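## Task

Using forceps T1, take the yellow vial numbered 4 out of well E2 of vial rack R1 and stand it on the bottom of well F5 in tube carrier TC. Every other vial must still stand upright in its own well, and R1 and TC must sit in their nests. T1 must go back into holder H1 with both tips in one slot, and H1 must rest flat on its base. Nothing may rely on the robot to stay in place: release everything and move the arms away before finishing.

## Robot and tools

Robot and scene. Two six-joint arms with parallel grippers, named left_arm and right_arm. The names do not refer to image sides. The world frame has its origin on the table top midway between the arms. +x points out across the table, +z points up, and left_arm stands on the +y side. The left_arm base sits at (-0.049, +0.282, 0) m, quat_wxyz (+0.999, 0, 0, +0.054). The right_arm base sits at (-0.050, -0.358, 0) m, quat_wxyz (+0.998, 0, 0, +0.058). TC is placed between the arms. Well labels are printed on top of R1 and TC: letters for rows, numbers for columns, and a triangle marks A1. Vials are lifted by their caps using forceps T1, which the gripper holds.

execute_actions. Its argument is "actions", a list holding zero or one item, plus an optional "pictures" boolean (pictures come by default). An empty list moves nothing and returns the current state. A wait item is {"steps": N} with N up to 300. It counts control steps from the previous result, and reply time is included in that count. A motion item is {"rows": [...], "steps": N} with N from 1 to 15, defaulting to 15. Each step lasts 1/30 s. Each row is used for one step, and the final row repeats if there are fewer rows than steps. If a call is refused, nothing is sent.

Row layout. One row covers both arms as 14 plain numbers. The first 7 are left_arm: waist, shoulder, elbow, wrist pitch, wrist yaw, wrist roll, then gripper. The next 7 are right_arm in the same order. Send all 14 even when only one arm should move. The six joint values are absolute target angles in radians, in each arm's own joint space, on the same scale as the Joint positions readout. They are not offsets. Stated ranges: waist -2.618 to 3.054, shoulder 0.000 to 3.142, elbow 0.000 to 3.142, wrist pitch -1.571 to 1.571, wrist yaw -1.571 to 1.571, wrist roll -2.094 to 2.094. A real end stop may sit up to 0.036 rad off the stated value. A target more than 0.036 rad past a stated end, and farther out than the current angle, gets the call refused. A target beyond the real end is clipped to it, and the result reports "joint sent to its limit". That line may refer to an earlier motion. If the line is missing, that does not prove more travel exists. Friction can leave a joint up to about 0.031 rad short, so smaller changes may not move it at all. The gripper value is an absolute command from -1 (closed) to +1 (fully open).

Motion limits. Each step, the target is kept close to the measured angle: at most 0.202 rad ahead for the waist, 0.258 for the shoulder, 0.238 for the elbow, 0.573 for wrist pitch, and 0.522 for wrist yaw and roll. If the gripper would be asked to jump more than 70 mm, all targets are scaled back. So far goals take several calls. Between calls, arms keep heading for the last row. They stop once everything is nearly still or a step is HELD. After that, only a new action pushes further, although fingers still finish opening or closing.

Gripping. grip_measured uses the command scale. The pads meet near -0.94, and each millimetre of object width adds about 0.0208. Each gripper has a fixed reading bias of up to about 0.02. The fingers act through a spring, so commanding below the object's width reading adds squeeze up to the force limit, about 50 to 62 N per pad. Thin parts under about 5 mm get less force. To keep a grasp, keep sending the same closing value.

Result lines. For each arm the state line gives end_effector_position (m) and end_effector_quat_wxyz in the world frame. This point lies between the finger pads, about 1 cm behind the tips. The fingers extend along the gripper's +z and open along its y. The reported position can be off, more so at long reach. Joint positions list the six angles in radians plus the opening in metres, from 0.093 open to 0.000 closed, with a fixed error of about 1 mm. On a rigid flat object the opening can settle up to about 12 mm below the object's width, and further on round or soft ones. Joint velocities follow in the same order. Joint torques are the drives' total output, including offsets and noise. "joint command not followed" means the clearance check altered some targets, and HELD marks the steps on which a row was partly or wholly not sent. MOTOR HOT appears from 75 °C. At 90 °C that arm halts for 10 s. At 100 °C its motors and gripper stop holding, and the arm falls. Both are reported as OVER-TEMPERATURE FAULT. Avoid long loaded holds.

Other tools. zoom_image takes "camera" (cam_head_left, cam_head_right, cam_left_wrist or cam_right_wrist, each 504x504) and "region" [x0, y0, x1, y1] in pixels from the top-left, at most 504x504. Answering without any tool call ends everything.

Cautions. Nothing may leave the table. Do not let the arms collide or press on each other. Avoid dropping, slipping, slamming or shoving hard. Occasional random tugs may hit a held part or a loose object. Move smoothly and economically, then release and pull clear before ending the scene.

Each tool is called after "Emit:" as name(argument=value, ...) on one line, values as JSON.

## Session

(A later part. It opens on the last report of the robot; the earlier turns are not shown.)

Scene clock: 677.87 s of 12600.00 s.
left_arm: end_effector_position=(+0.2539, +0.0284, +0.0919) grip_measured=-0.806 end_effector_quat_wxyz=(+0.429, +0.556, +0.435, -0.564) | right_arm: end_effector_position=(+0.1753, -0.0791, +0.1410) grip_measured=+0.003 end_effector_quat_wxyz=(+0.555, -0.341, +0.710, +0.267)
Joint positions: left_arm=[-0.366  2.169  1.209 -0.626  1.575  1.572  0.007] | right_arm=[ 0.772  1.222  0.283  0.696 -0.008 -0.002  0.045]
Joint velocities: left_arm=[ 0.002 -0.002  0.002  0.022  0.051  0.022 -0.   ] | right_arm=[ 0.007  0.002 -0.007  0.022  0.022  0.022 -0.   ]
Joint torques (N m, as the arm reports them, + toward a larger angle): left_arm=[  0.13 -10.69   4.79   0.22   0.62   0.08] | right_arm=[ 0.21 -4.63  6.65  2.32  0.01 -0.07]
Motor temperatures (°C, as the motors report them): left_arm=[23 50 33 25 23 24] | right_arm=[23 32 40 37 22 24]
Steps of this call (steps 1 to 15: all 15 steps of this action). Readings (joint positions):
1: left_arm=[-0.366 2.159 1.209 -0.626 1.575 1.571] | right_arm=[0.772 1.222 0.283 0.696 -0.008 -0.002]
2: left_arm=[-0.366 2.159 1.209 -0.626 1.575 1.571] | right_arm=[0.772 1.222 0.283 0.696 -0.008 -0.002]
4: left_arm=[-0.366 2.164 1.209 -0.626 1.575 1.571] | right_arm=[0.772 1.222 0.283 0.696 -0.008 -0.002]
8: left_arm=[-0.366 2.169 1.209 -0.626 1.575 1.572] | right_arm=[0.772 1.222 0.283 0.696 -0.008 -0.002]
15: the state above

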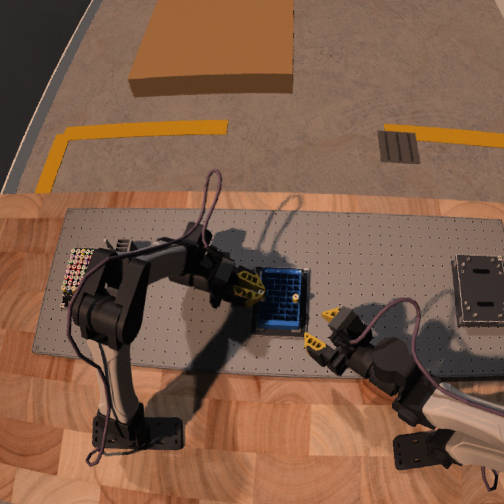

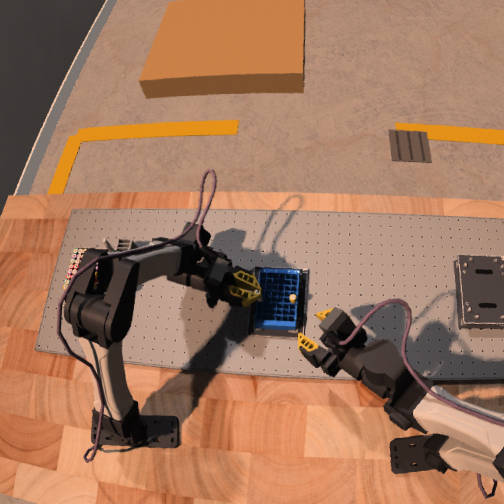

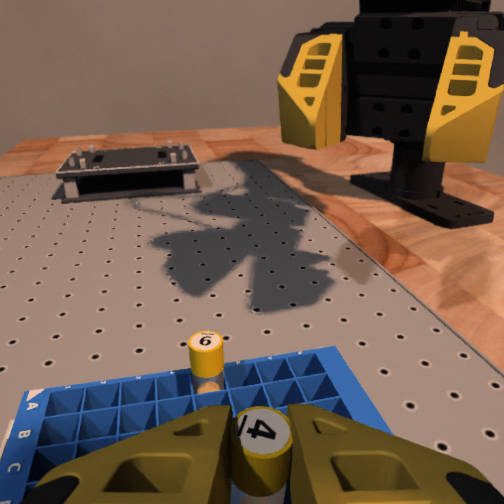

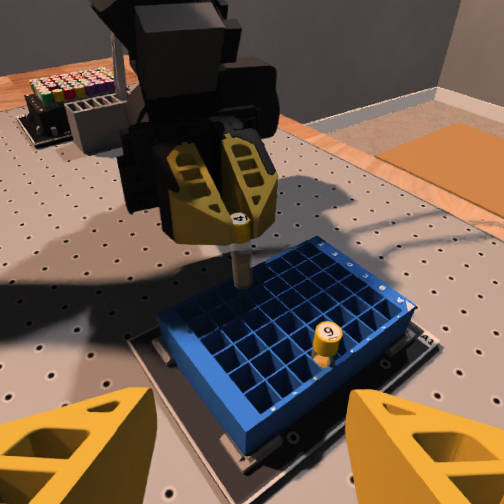

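Emit:
execute_actions(actions=[{"rows":[[-0.362,2.14,1.195,-0.63,1.57,1.578,-0.82,0.775,1.2,0.28,0.72,0,0,0],[-0.362,2.14,1.195,-0.63,1.57,1.578,-0.82,0.775,1.2,0.28,0.72,0,0,0],[-0.362,2.14,1.195,-0.63,1.57,1.578,-0.82,0.775,1.2,0.28,0.72,0,0,0],[-0.362,2.14,1.195,-0.63,1.57,1.578,-0.82,0.775,1.2,0.28,0.72,0,0,0],[-0.362,2.14,1.195,-0.63,1.57,1.578,-0.82,0.775,1.2,0.28,0.72,0,0,0],[-0.362,2.14,1.195,-0.594,1.57,1.578,-0.82,0.775,1.2,0.28,0.72,0,0,0]],"steps":15}], pictures=false)

Emit:
execute_actions(actions=[{"rows":[[-0.362,2.165,1.195,-0.594,1.57,1.578,-0.82,0.775,1.2,0.28,0.72,0,0,0],[-0.362,2.175,1.195,-0.594,1.57,1.578,-0.82,0.775,1.2,0.28,0.72,0,0,0],[-0.362,2.185,1.195,-0.594,1.57,1.578,-0.82,0.775,1.2,0.28,0.72,0,0,0]],"steps":15}])

Emit:
zoom_image(camera="cam_right_wrist", region=[210, 250, 280, 320])

Scene clock: 687.33 s of 12600.00 s.
left_arm: end_effector_position=(+0.2552, +0.0281, +0.0955) grip_measured=-0.806 end_effector_quat_wxyz=(+0.436, +0.561, +0.428, -0.559) | right_arm: end_effector_position=(+0.1753, -0.0791, +0.1410) grip_measured=+0.003 end_effector_quat_wxyz=(+0.555, -0.341, +0.710, +0.267)
Joint positions: left_arm=[-0.366  2.159  1.209 -0.611  1.575  1.572  0.007] | right_arm=[ 0.772  1.222  0.283  0.696 -0.008 -0.002  0.045]
Joint velocities: left_arm=[-0.002 -0.022  0.007  0.037 -0.022  0.007 -0.001] | right_arm=[-0.002 -0.007  0.027 -0.007  0.007  0.022 -0.001]
Joint torques (N m, as the arm reports them, + toward a larger angle): left_arm=[ -0.35 -13.43   4.73   0.42   0.63   0.09] | right_arm=[ 0.15 -5.01  6.66  2.31  0.07  0.  ]
Motor temperatures (°C, as the motors report them): left_arm=[23 50 33 25 23 24] | right_arm=[23 32 40 38 22 24]
Steps of this call (steps 1 to 15: the robot went on to your last target; steps 16 to 90: nothing new was sent; then 5.97 s passed at rest; steps 91 to 105: all 15 steps of this action). Readings (joint positions):
91: left_arm=[-0.366 2.167 1.209 -0.626 1.575 1.572] | right_arm=[0.772 1.222 0.283 0.696 -0.008 -0.002]
92: left_arm=[-0.366 2.164 1.209 -0.626 1.575 1.572] | right_arm=[0.772 1.222 0.283 0.696 -0.008 -0.002]
94: left_arm=[-0.366 2.160 1.209 -0.626 1.575 1.572] | right_arm=[0.772 1.222 0.283 0.696 -0.008 -0.002]
98: left_arm=[-0.366 2.159 1.209 -0.618 1.575 1.572] | right_arm=[0.772 1.222 0.283 0.696 -0.008 -0.002]
105: the state above

Scene clock: 687.83 s of 12600.00 s.
left_arm: end_effector_position=(+0.2551, +0.0281, +0.0886) grip_measured=-0.806 end_effector_quat_wxyz=(+0.431, +0.558, +0.432, -0.562) | right_arm: end_effector_position=(+0.1753, -0.0791, +0.1410) grip_measured=+0.003 end_effector_quat_wxyz=(+0.555, -0.341, +0.710, +0.267)
Joint positions: left_arm=[-0.366  2.179  1.209 -0.606  1.575  1.572  0.007] | right_arm=[ 0.772  1.222  0.283  0.696 -0.008 -0.002  0.045]
Joint velocities: left_arm=[ 0.012 -0.007 -0.002  0.051 -0.051 -0.007 -0.001] | right_arm=[-0.002 -0.027  0.007  0.066 -0.007 -0.007 -0.   ]
Joint torques (N m, as the arm reports them, + toward a larger angle): left_arm=[ -0.24 -11.54   4.76   0.39   0.66   0.08] | right_arm=[ 0.04 -4.85  6.68  2.33  0.03  0.02]
Motor temperatures (°C, as the motors report them): left_arm=[23 50 33 25 23 24] | right_arm=[23 32 40 38 22 24]
Steps of this call (steps 1 to 15: all 15 steps of this action). Readings (joint positions):
1: left_arm=[-0.366 2.159 1.209 -0.611 1.575 1.572] | right_arm=[0.772 1.222 0.283 0.696 -0.008 -0.002]
2: left_arm=[-0.366 2.159 1.209 -0.610 1.575 1.572] | right_arm=[0.772 1.222 0.283 0.696 -0.008 -0.002]
4: left_arm=[-0.366 2.165 1.209 -0.609 1.575 1.572] | right_arm=[0.772 1.222 0.283 0.696 -0.008 -0.002]
8: left_arm=[-0.366 2.179 1.209 -0.608 1.575 1.572] | right_arm=[0.772 1.222 0.283 0.696 -0.008 -0.002]
15: the state above

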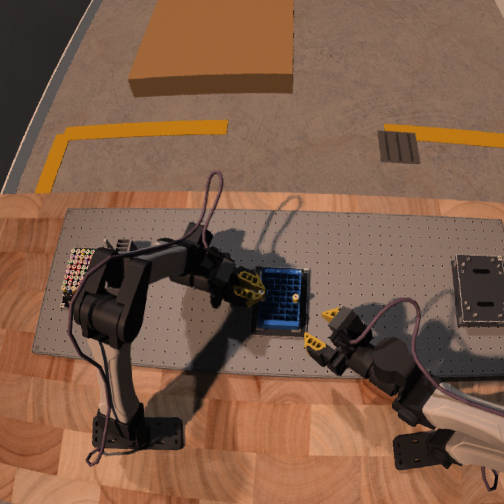

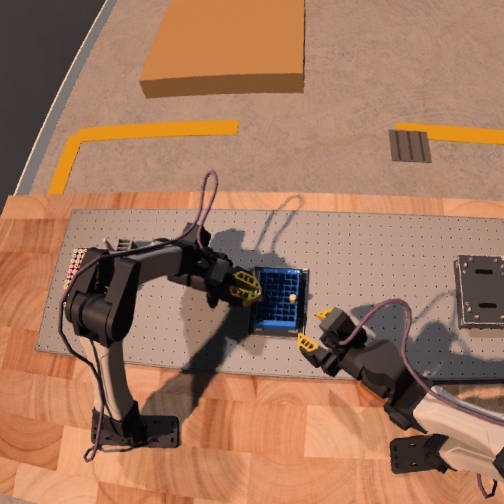

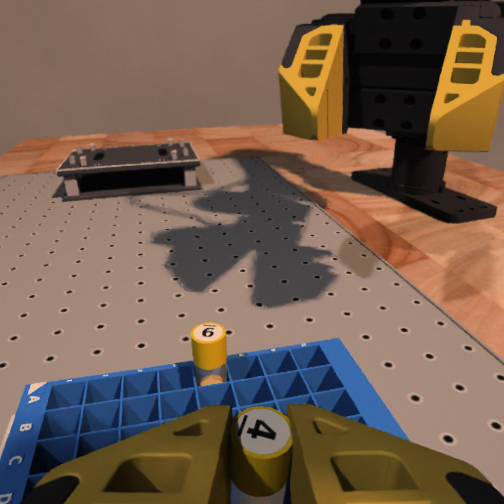

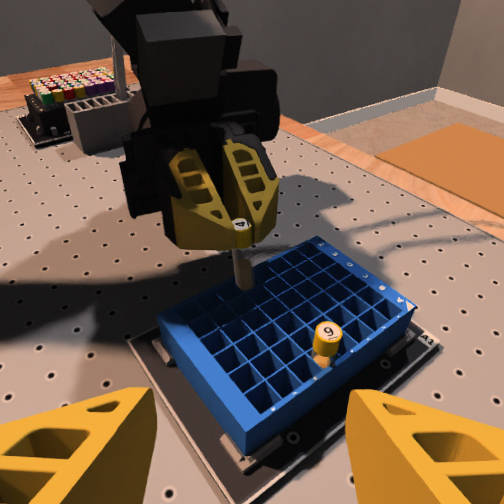

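Region (210, 250, 280, 320) of cam_right_wrist's 504x504 image, scaled by 7.200, with more detail than that image has.

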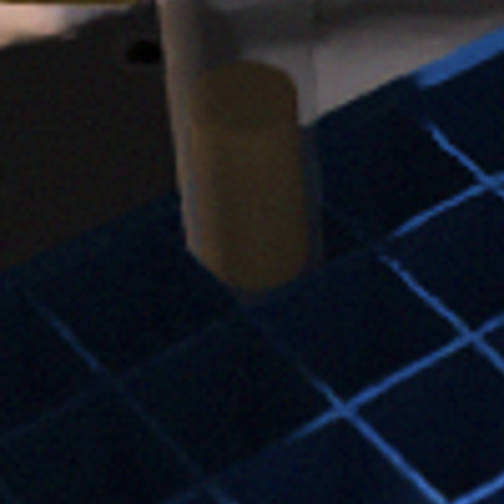

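In. Lower another ~1.3 cm.

Emit:
execute_actions(actions=[{"rows":[[-0.362,2.19,1.195,-0.59,1.57,1.578,-0.82,0.775,1.2,0.28,0.72,0,0,0],[-0.362,2.198,1.195,-0.585,1.57,1.578,-0.82,0.775,1.2,0.28,0.72,0,0,0],[-0.362,2.206,1.195,-0.58,1.57,1.578,-0.82,0.775,1.2,0.28,0.72,0,0,0],[-0.362,2.214,1.195,-0.575,1.57,1.578,-0.82,0.775,1.2,0.28,0.72,0,0,0],[-0.362,2.222,1.195,-0.57,1.57,1.578,-0.82,0.775,1.2,0.28,0.72,0,0,0]],"steps":15}])

Scene clock: 692.07 s of 12600.00 s.
left_arm: end_effector_position=(+0.2559, +0.0279, +0.0767) grip_measured=-0.806 end_effector_quat_wxyz=(+0.429, +0.556, +0.434, -0.564) | right_arm: end_effector_position=(+0.1753, -0.0791, +0.1410) grip_measured=+0.003 end_effector_quat_wxyz=(+0.555, -0.341, +0.710, +0.267)
Joint positions: left_arm=[-0.366  2.214  1.209 -0.579  1.575  1.574  0.007] | right_arm=[ 0.772  1.222  0.283  0.696 -0.008 -0.002  0.045]
Joint velocities: left_arm=[-0.002  0.002 -0.002  0.066 -0.037  0.022 -0.   ] | right_arm=[-0.002 -0.017  0.022  0.007  0.037  0.022  0.   ]
Joint torques (N m, as the arm reports them, + toward a larger angle): left_arm=[ -0.26 -11.35   4.31   0.36   0.59   0.04] | right_arm=[ 0.28 -4.96  6.63  2.31  0.    0.01]
Motor temperatures (°C, as the motors report them): left_arm=[23 50 33 25 23 24] | right_arm=[23 32 40 38 22 24]
Steps of this call (steps 1 to 15: the robot went on to your last target; steps 16 to 90: nothing new was sent; then 0.73 s passed at rest; steps 91 to 105: all 15 steps of this action). Readings (joint positions):
91: left_arm=[-0.366 2.179 1.209 -0.606 1.575 1.572] | right_arm=[0.772 1.222 0.283 0.696 -0.008 -0.002]
92: left_arm=[-0.366 2.180 1.209 -0.605 1.575 1.572] | right_arm=[0.772 1.222 0.283 0.696 -0.008 -0.002]
94: left_arm=[-0.366 2.187 1.209 -0.600 1.575 1.572] | right_arm=[0.772 1.222 0.283 0.696 -0.008 -0.002]
98: left_arm=[-0.366 2.211 1.209 -0.584 1.575 1.573] | right_arm=[0.772 1.222 0.283 0.696 -0.008 -0.002]
105: the state above

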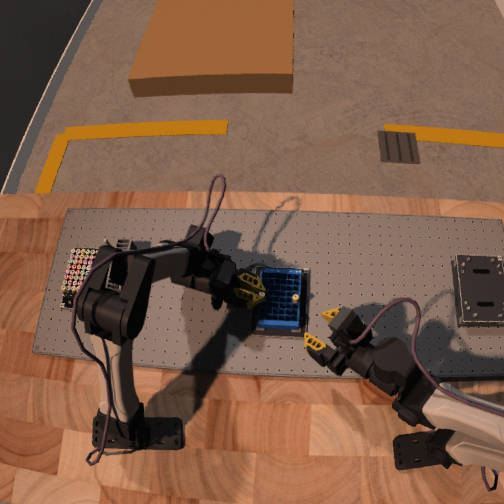

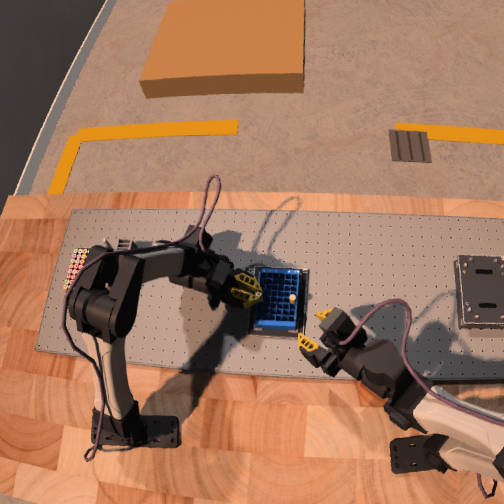

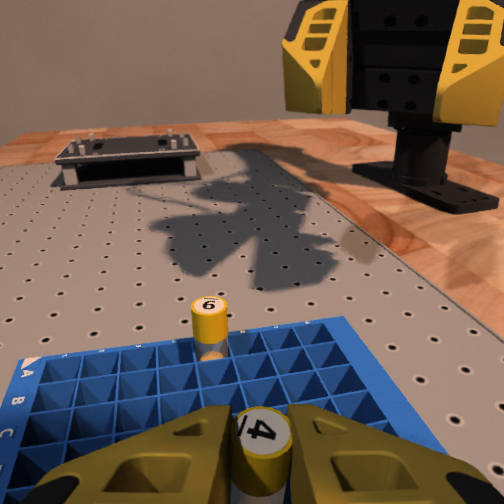

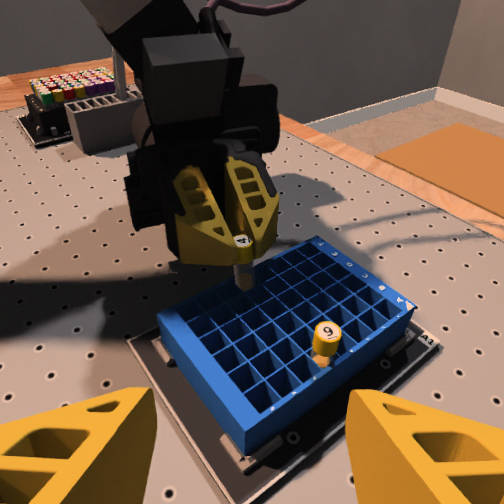

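Emit:
execute_actions(actions=[])

Emit:
zoom_image(camera="cam_right_wrist", region=[100, 120, 400, 420])

Scene clock: 699.60 s of 12600.00 s.
left_arm: end_effector_position=(+0.2559, +0.0279, +0.0767) grip_measured=-0.806 end_effector_quat_wxyz=(+0.429, +0.556, +0.434, -0.564) | right_arm: end_effector_position=(+0.1753, -0.0791, +0.1410) grip_measured=+0.003 end_effector_quat_wxyz=(+0.555, -0.341, +0.710, +0.267)
Joint positions: left_arm=[-0.366  2.214  1.209 -0.579  1.575  1.574  0.007] | right_arm=[ 0.772  1.222  0.283  0.696 -0.008 -0.002  0.045]
Joint velocities: left_arm=[ 0.002 -0.007 -0.007 -0.066 -0.022 -0.051  0.001] | right_arm=[ 0.002 -0.002 -0.002 -0.11   0.007 -0.066  0.001]
Joint torques (N m, as the arm reports them, + toward a larger angle): left_arm=[ -0.2  -11.51   4.31   0.37   0.63   0.04] | right_arm=[ 0.13 -4.85  6.8   2.32  0.08  0.01]
Motor temperatures (°C, as the motors report them): left_arm=[23 50 33 25 23 24] | right_arm=[23 32 40 39 22 24]
Steps of this call (steps 1 to 15: the robot went on to your last target; steps 16 to 90: nothing new was sent; then 4.53 s passed at rest). Readings (joint positions):
1: left_arm=[-0.366 2.214 1.209 -0.579 1.575 1.574] | right_arm=[0.772 1.222 0.283 0.696 -0.008 -0.002]
2: left_arm=[-0.366 2.214 1.209 -0.579 1.575 1.574] | right_arm=[0.772 1.222 0.283 0.696 -0.008 -0.002]
4: left_arm=[-0.366 2.214 1.209 -0.579 1.575 1.574] | right_arm=[0.772 1.222 0.283 0.696 -0.008 -0.002]
8: left_arm=[-0.366 2.214 1.209 -0.579 1.575 1.574] | right_arm=[0.772 1.222 0.283 0.696 -0.008 -0.002]
90: the state above
All arms were judged still, so your last target was given up. Only a new action makes them travel on or press farther. Fingers that are still opening or closing keep moving.

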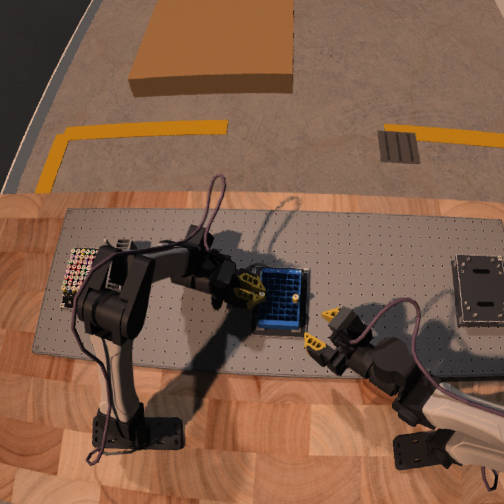

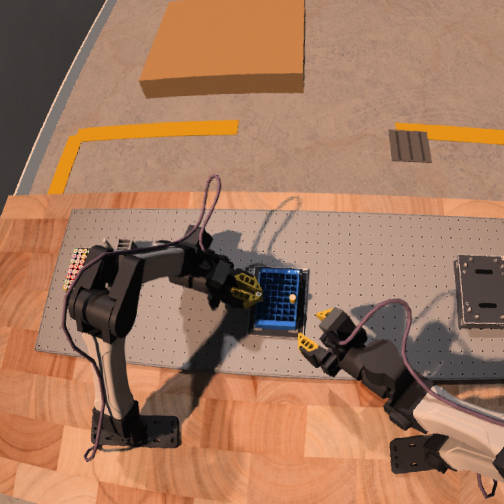

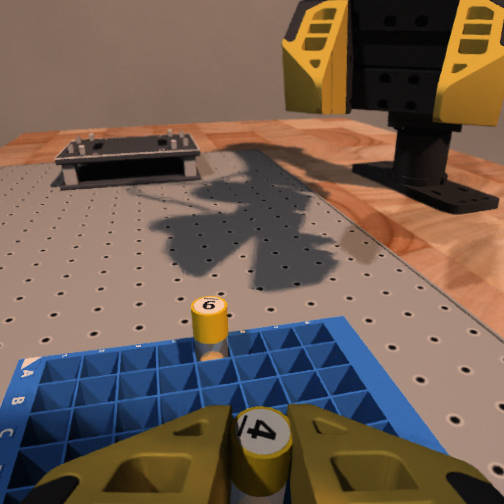

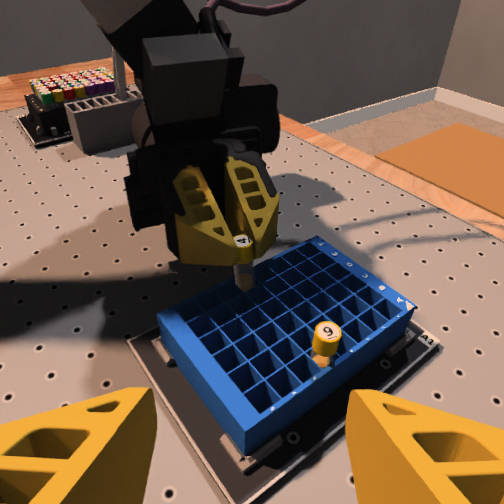

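Region (100, 120, 400, 420) of cam_right_wrist's 504x504 image, scaled by 1.680, with more detail than that image has.

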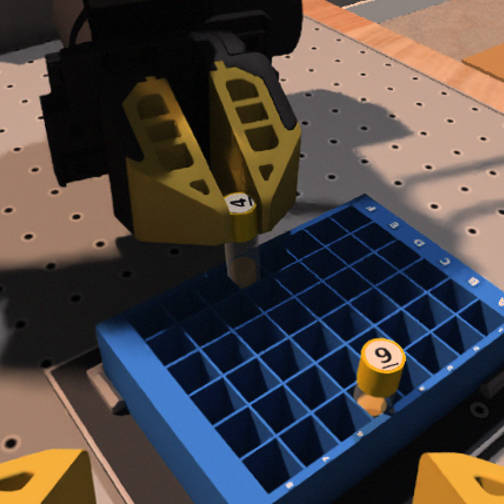

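Emit:
execute_actions(actions=[{"rows":[[-0.366,2.214,1.209,-0.579,1.575,1.574,-0.6,0.775,1.2,0.28,0.72,0,0,0]],"steps":15}], pictures=false)

Emit:
execute_actions(actions=[{"steps":15}])

Emit:
zoom_image(camera="cam_right_wrist", region=[100, 120, 400, 420])

Scene clock: 702.73 s of 12600.00 s.
left_arm: end_effector_position=(+0.2559, +0.0279, +0.0767) grip_measured=-0.601 end_effector_quat_wxyz=(+0.429, +0.556, +0.434, -0.564) | right_arm: end_effector_position=(+0.1753, -0.0791, +0.1410) grip_measured=+0.003 end_effector_quat_wxyz=(+0.555, -0.341, +0.710, +0.267)
Joint positions: left_arm=[-0.366  2.214  1.209 -0.579  1.575  1.574  0.016] | right_arm=[ 0.772  1.222  0.283  0.696 -0.008 -0.002  0.045]
Joint velocities: left_arm=[-0.007  0.017 -0.007  0.022  0.007  0.037  0.   ] | right_arm=[-0.007  0.007 -0.002  0.007 -0.007  0.037  0.001]
Joint torques (N m, as the arm reports them, + toward a larger angle): left_arm=[ -0.51 -11.9    5.57   0.25   0.63   0.02] | right_arm=[ 0.2  -4.7   6.64  2.34  0.03  0.07]
Motor temperatures (°C, as the motors report them): left_arm=[23 51 33 25 23 24] | right_arm=[23 32 39 39 22 24]
Steps of this call (steps 1 to 79: nothing new was sent; steps 80 to 94: all 15 steps of this action). Readings (joint positions):
80: left_arm=[-0.366 2.214 1.209 -0.579 1.575 1.574] | right_arm=[0.772 1.222 0.283 0.696 -0.008 -0.002]
81: left_arm=[-0.366 2.214 1.209 -0.579 1.575 1.574] | right_arm=[0.772 1.222 0.283 0.696 -0.008 -0.002]
83: left_arm=[-0.366 2.214 1.209 -0.579 1.575 1.574] | right_arm=[0.772 1.222 0.283 0.696 -0.008 -0.002]
87: left_arm=[-0.366 2.214 1.209 -0.579 1.575 1.574] | right_arm=[0.772 1.222 0.283 0.696 -0.008 -0.002]
94: the state above

Scene clock: 703.23 s of 12600.00 s.
left_arm: end_effector_position=(+0.2559, +0.0279, +0.0767) grip_measured=-0.601 end_effector_quat_wxyz=(+0.429, +0.556, +0.434, -0.564) | right_arm: end_effector_position=(+0.1753, -0.0791, +0.1410) grip_measured=+0.003 end_effector_quat_wxyz=(+0.555, -0.341, +0.710, +0.267)
Joint positions: left_arm=[-0.366  2.214  1.209 -0.579  1.575  1.574  0.016] | right_arm=[ 0.772  1.222  0.283  0.696 -0.008 -0.002  0.045]
Joint velocities: left_arm=[-0.007  0.022  0.012 -0.051 -0.081 -0.037 -0.002] | right_arm=[-0.007  0.002 -0.007 -0.022  0.051  0.007 -0.001]
Joint torques (N m, as the arm reports them, + toward a larger angle): left_arm=[ -0.67 -12.03   5.65   0.22   0.66   0.03] | right_arm=[ 0.   -5.01  6.66  2.31  0.01  0.  ]
Motor temperatures (°C, as the motors report them): left_arm=[23 51 33 25 23 24] | right_arm=[23 32 39 39 22 24]
Steps of this call (steps 1 to 15: the robot went on to your last target). Readings (joint positions):
1: left_arm=[-0.366 2.214 1.209 -0.579 1.575 1.574] | right_arm=[0.772 1.222 0.283 0.696 -0.008 -0.002]
2: left_arm=[-0.366 2.214 1.209 -0.579 1.575 1.574] | right_arm=[0.772 1.222 0.283 0.696 -0.008 -0.002]
4: left_arm=[-0.366 2.214 1.209 -0.579 1.575 1.574] | right_arm=[0.772 1.222 0.283 0.696 -0.008 -0.002]
8: left_arm=[-0.366 2.214 1.209 -0.579 1.575 1.574] | right_arm=[0.772 1.222 0.283 0.696 -0.008 -0.002]
15: the state above
All arms were judged still, so your last target was given up. Only a new action makes them travel on or press farther. Fingers that are still opening or closing keep moving.

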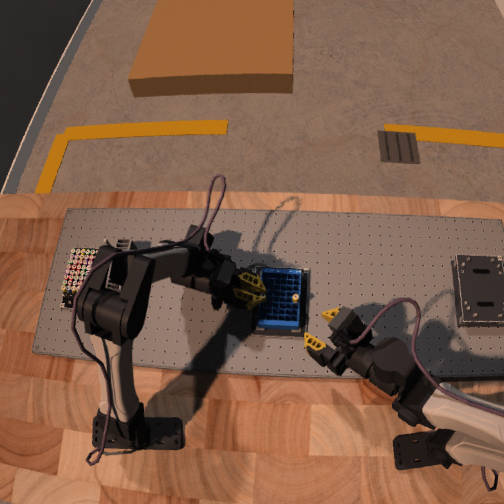

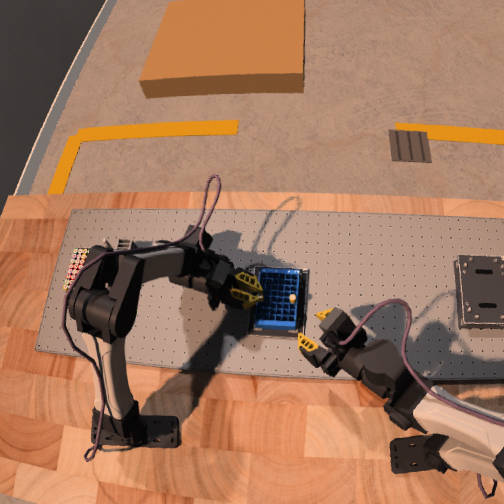

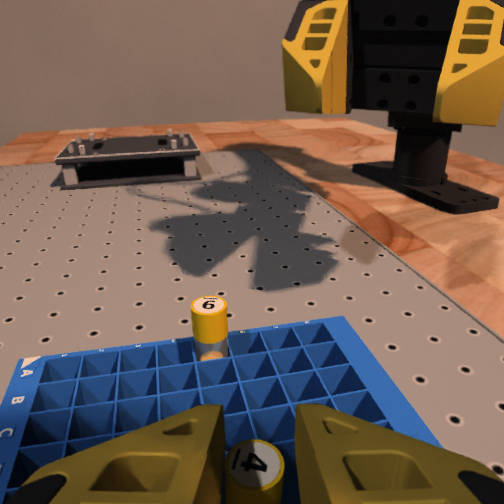

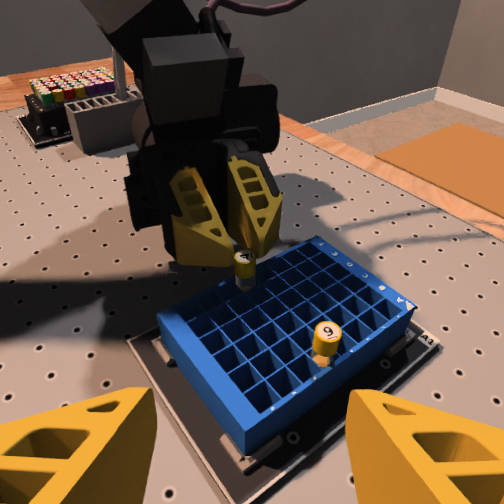

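Region (100, 120, 400, 420) of cam_right_wrist's 504x504 image, scaled by 1.680, with more detail than that image has.

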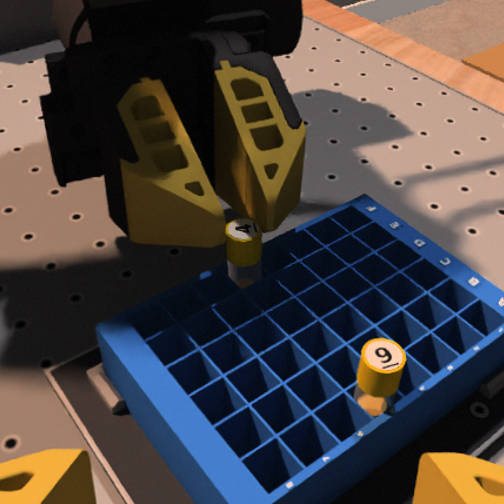

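Dropped in. Raise and retract.

Emit:
execute_actions(actions=[{"rows":[[-0.366,2.0,1.209,-0.7,1.575,1.574,-0.6,0.775,1.2,0.28,0.72,0,0,0]],"steps":15}], pictures=false)

Emit:
execute_actions(actions=[{"rows":[[-0.1,1.5,1.1,-0.8,0.5,0.5,0,0.775,1.2,0.28,0.72,0,0,0]],"steps":15}], pictures=false)

Emit:
execute_actions(actions=[{"steps":30}])

Emit:
zoom_image(camera="cam_right_wrist", region=[0, 30, 450, 480])

Scene clock: 707.43 s of 12600.00 s.
left_arm: end_effector_position=(+0.2485, +0.0298, +0.1504) grip_measured=-0.601 end_effector_quat_wxyz=(+0.461, +0.581, +0.401, -0.538) | right_arm: end_effector_position=(+0.1753, -0.0791, +0.1410) grip_measured=+0.003 end_effector_quat_wxyz=(+0.555, -0.341, +0.710, +0.267)
Joint positions: left_arm=[-0.366  1.994  1.209 -0.684  1.575  1.574  0.016] | right_arm=[ 0.772  1.222  0.283  0.696 -0.008 -0.002  0.045]
Joint velocities: left_arm=[-0.012  0.002 -0.017 -0.007 -0.007  0.051  0.   ] | right_arm=[-0.017 -0.002  0.012 -0.022  0.007 -0.022  0.   ]
Joint torques (N m, as the arm reports them, + toward a larger angle): left_arm=[ -0.51 -10.64   6.55   0.3    0.62   0.01] | right_arm=[ 0.09 -4.82  6.56  2.27  0.06  0.04]
Motor temperatures (°C, as the motors report them): left_arm=[23 51 33 25 24 24] | right_arm=[23 32 39 39 22 24]
Steps of this call (steps 1 to 90: nothing new was sent; then 0.70 s passed at rest; steps 91 to 105: all 15 steps of this action). Readings (joint positions):
91: left_arm=[-0.366 2.196 1.206 -0.592 1.567 1.574] | right_arm=[0.772 1.222 0.283 0.696 -0.008 -0.002]
92: left_arm=[-0.366 2.161 1.198 -0.616 1.558 1.574] | right_arm=[0.772 1.222 0.283 0.696 -0.008 -0.002]
94: left_arm=[-0.366 2.069 1.197 -0.645 1.560 1.574] | right_arm=[0.772 1.222 0.283 0.696 -0.008 -0.002]
98: left_arm=[-0.366 1.981 1.209 -0.662 1.575 1.574] | right_arm=[0.772 1.222 0.283 0.696 -0.008 -0.002]
105: the state above

Scene clock: 707.93 s of 12600.00 s.
left_arm: end_effector_position=(+0.2879, +0.1963, +0.1447) grip_measured=-0.001 end_effector_quat_wxyz=(+0.270, +0.317, +0.885, -0.209) | right_arm: end_effector_position=(+0.1753, -0.0791, +0.1410) grip_measured=+0.003 end_effector_quat_wxyz=(+0.555, -0.341, +0.710, +0.267)
Joint positions: left_arm=[-0.09   1.491  1.112 -0.78   0.579  0.581  0.045] | right_arm=[ 0.772  1.222  0.283  0.696 -0.008 -0.002  0.045]
Joint velocities: left_arm=[-0.007  0.12  -0.002 -0.11  -0.535 -0.491 -0.001] | right_arm=[-0.027 -0.012 -0.002  0.022 -0.007 -0.022 -0.001]
Joint torques (N m, as the arm reports them, + toward a larger angle): left_arm=[-1.14 -7.15  7.11  1.01  0.39 -0.03] | right_arm=[ 0.13 -4.75  6.57  2.29  0.01  0.01]
Motor temperatures (°C, as the motors report them): left_arm=[23 51 33 25 24 24] | right_arm=[23 32 39 39 22 24]
Steps of this call (steps 1 to 15: all 15 steps of this action). Readings (joint positions):
1: left_arm=[-0.349 1.969 1.193 -0.686 1.507 1.504] | right_arm=[0.772 1.222 0.283 0.696 -0.008 -0.002]
2: left_arm=[-0.311 1.918 1.158 -0.703 1.416 1.419] | right_arm=[0.772 1.222 0.283 0.696 -0.008 -0.002]
4: left_arm=[-0.199 1.789 1.117 -0.739 1.239 1.249] | right_arm=[0.772 1.222 0.283 0.696 -0.008 -0.002]
8: left_arm=[-0.086 1.515 1.110 -0.758 0.847 0.863] | right_arm=[0.772 1.222 0.283 0.696 -0.008 -0.002]
15: the state above

Scene clock: 708.93 s of 12600.00 s.
left_arm: end_effector_position=(+0.2883, +0.2065, +0.1369) grip_measured=-0.001 end_effector_quat_wxyz=(+0.249, +0.278, +0.909, -0.188) | right_arm: end_effector_position=(+0.1753, -0.0791, +0.1410) grip_measured=+0.003 end_effector_quat_wxyz=(+0.555, -0.341, +0.710, +0.267)
Joint positions: left_arm=[-0.09   1.495  1.112 -0.789  0.508  0.507  0.045] | right_arm=[ 0.772  1.222  0.283  0.696 -0.008 -0.002  0.045]
Joint velocities: left_arm=[-0.007 -0.017 -0.012  0.022 -0.022 -0.007 -0.   ] | right_arm=[-0.007  0.002 -0.007 -0.007  0.007 -0.051 -0.   ]
Joint torques (N m, as the arm reports them, + toward a larger angle): left_arm=[-1.29 -6.93  7.27  0.93  0.25 -0.06] | right_arm=[ 0.08 -4.84  6.43  2.33  0.07 -0.02]
Motor temperatures (°C, as the motors report them): left_arm=[23 51 33 25 23 24] | right_arm=[23 32 39 39 22 24]
Steps of this call (steps 1 to 30: the robot went on to your last target). Readings (joint positions):
1: left_arm=[-0.090 1.494 1.112 -0.782 0.563 0.566] | right_arm=[0.772 1.222 0.283 0.696 -0.008 -0.002]
2: left_arm=[-0.090 1.495 1.112 -0.785 0.552 0.554] | right_arm=[0.772 1.222 0.283 0.696 -0.008 -0.002]
4: left_arm=[-0.090 1.495 1.112 -0.786 0.535 0.537] | right_arm=[0.772 1.222 0.283 0.696 -0.008 -0.002]
8: left_arm=[-0.090 1.495 1.112 -0.788 0.518 0.519] | right_arm=[0.772 1.222 0.283 0.696 -0.008 -0.002]
30: the state above
All arms were judged still, so your last target was given up. Only a new action makes them travel on or press farther. Fingers that are still opening or closing keep moving.

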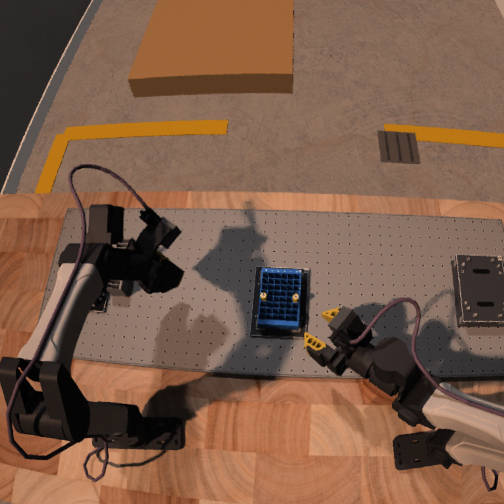

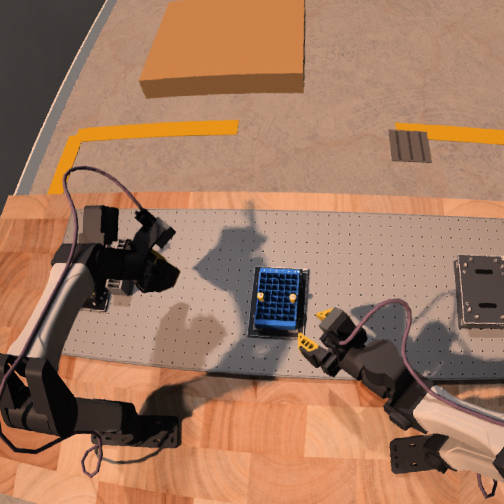

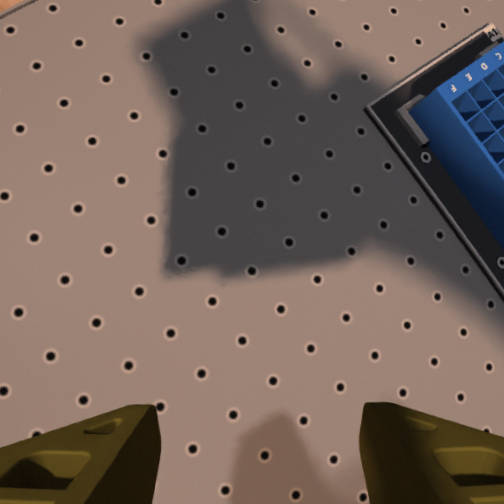

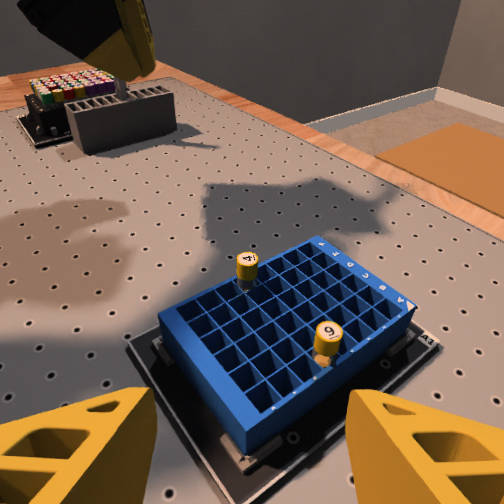

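Region (0, 30, 450, 480) of cam_right_wrist's 504x504 image, scaled by 1.120, with more detail than that image has.

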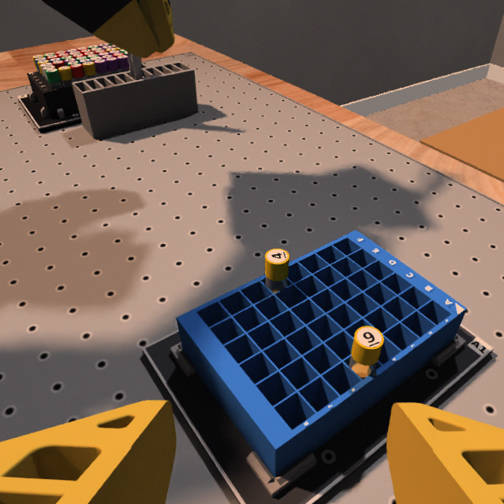

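Emit:
execute_actions(actions=[{"rows":[[-0.35,1.2,1.0,-0.8,0.5,0.5,0,0.775,1.2,0.28,0.72,0,0,0]],"steps":15}], pictures=false)

Emit:
execute_actions(actions=[{"steps":15}])

Emit:
zoom_image(camera="cam_right_wrist", region=[0, 0, 220, 220])

Emit:
zoom_image(camera="cam_head_left", region=[220, 240, 340, 360])

Scene clock: 712.13 s of 12600.00 s.
left_arm: end_effector_position=(+0.2216, +0.1310, +0.1933) grip_measured=-0.001 end_effector_quat_wxyz=(+0.316, +0.407, +0.833, -0.200) | right_arm: end_effector_position=(+0.1753, -0.0791, +0.1410) grip_measured=+0.003 end_effector_quat_wxyz=(+0.555, -0.341, +0.710, +0.267)
Joint positions: left_arm=[-0.351  1.189  1.016 -0.796  0.508  0.505  0.045] | right_arm=[ 0.772  1.222  0.283  0.696 -0.008 -0.002  0.045]
Joint velocities: left_arm=[ 0.012  0.007 -0.017  0.022  0.037 -0.007 -0.   ] | right_arm=[-0.012 -0.012 -0.002 -0.051 -0.007 -0.066  0.   ]
Joint torques (N m, as the arm reports them, + toward a larger angle): left_arm=[-0.68 -3.34  7.18  1.26  0.26 -0.03] | right_arm=[ 0.21 -4.94  6.69  2.3   0.04  0.03]
Motor temperatures (°C, as the motors report them): left_arm=[23 50 33 26 23 24] | right_arm=[23 32 39 39 22 24]
Steps of this call (steps 1 to 81: nothing new was sent; steps 82 to 96: all 15 steps of this action). Readings (joint positions):
82: left_arm=[-0.110 1.472 1.094 -0.775 0.494 0.506] | right_arm=[0.772 1.222 0.283 0.696 -0.008 -0.002]
83: left_arm=[-0.155 1.425 1.063 -0.771 0.486 0.505] | right_arm=[0.772 1.222 0.283 0.696 -0.008 -0.002]
85: left_arm=[-0.276 1.307 1.021 -0.786 0.489 0.505] | right_arm=[0.772 1.222 0.283 0.696 -0.008 -0.002]
89: left_arm=[-0.351 1.184 1.016 -0.795 0.510 0.505] | right_arm=[0.772 1.222 0.283 0.696 -0.008 -0.002]
96: the state above

Scene clock: 712.63 s of 12600.00 s.
left_arm: end_effector_position=(+0.2216, +0.1311, +0.1933) grip_measured=-0.001 end_effector_quat_wxyz=(+0.316, +0.407, +0.833, -0.200) | right_arm: end_effector_position=(+0.1753, -0.0791, +0.1410) grip_measured=+0.003 end_effector_quat_wxyz=(+0.555, -0.341, +0.710, +0.267)
Joint positions: left_arm=[-0.351  1.189  1.016 -0.796  0.507  0.505  0.045] | right_arm=[ 0.772  1.222  0.283  0.696 -0.008 -0.002  0.045]
Joint velocities: left_arm=[ 0.002 -0.017 -0.007  0.007 -0.022  0.051 -0.   ] | right_arm=[ 0.002 -0.002 -0.002 -0.066 -0.037 -0.066 -0.   ]
Joint torques (N m, as the arm reports them, + toward a larger angle): left_arm=[-0.48 -3.43  7.2   1.3   0.24 -0.07] | right_arm=[ 0.18 -4.81  6.6   2.35  0.07 -0.01]
Motor temperatures (°C, as the motors report them): left_arm=[23 50 33 26 23 24] | right_arm=[23 32 39 39 22 24]
Steps of this call (steps 1 to 15: the robot went on to your last target). Readings (joint positions):
1: left_arm=[-0.351 1.189 1.016 -0.796 0.508 0.505] | right_arm=[0.772 1.222 0.283 0.696 -0.008 -0.002]
2: left_arm=[-0.351 1.189 1.016 -0.796 0.508 0.505] | right_arm=[0.772 1.222 0.283 0.696 -0.008 -0.002]
4: left_arm=[-0.351 1.189 1.016 -0.796 0.508 0.505] | right_arm=[0.772 1.222 0.283 0.696 -0.008 -0.002]
8: left_arm=[-0.351 1.189 1.016 -0.796 0.507 0.505] | right_arm=[0.772 1.222 0.283 0.696 -0.008 -0.002]
15: the state above
All arms were judged still, so your last target was given up. Only a new action makes them travel on or press farther. Fingers that are still opening or closing keep moving.

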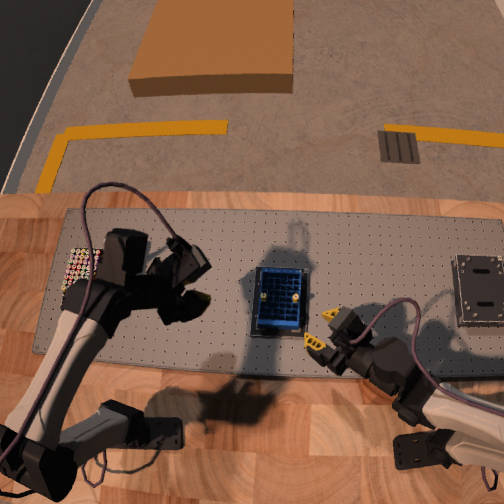

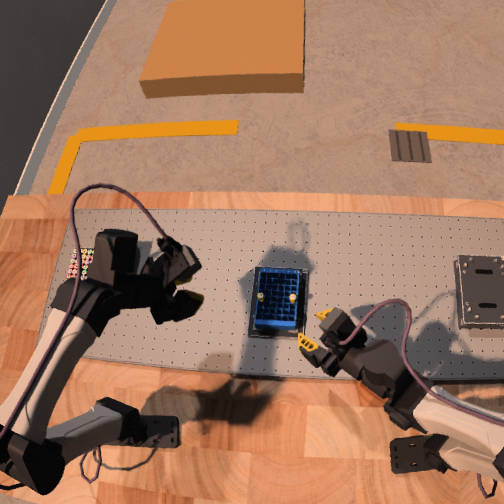

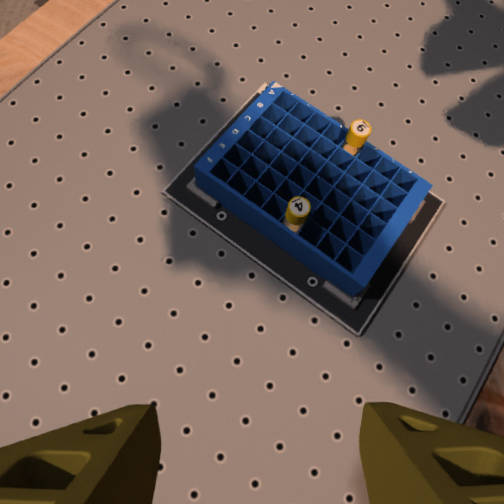

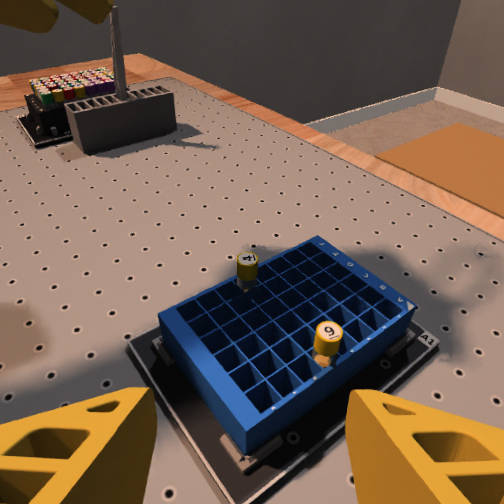

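Region (0, 0, 220, 220) of cam_right_wrist's 504x504 image, scaled by 2.291, with more detail than that image has.

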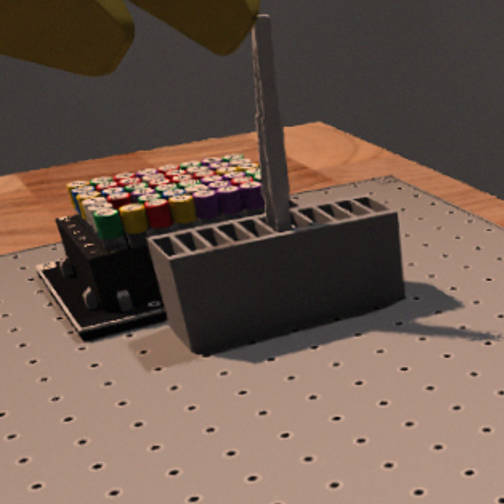

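Region (220, 240, 340, 360) of cam_head_left's 504x504 image, scaled by 4.200, with more detail than that image has.

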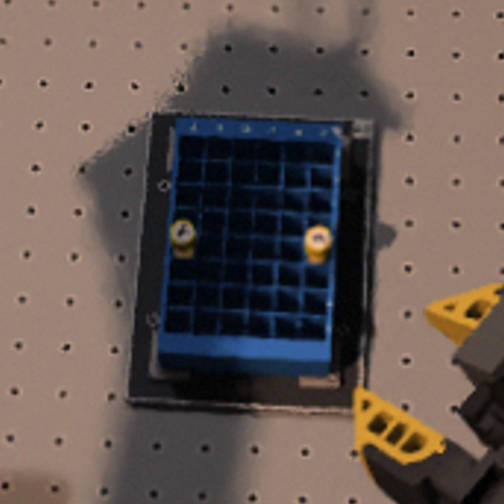

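Emit:
zoom_image(camera="cam_left_wrist", region=[180, 70, 440, 330])

Region (180, 70, 440, 330) of cam_left_wrist's 504x504 image, scaled by 1.938, with more detail than that image has.

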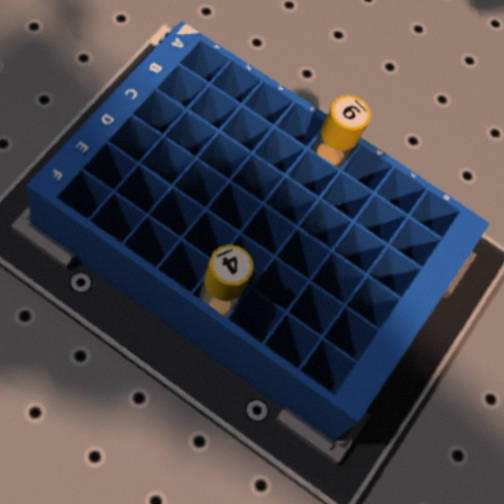

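F5 confirmed.

Emit:
finished_scene(scene=1)

The scene is finished: the task was done.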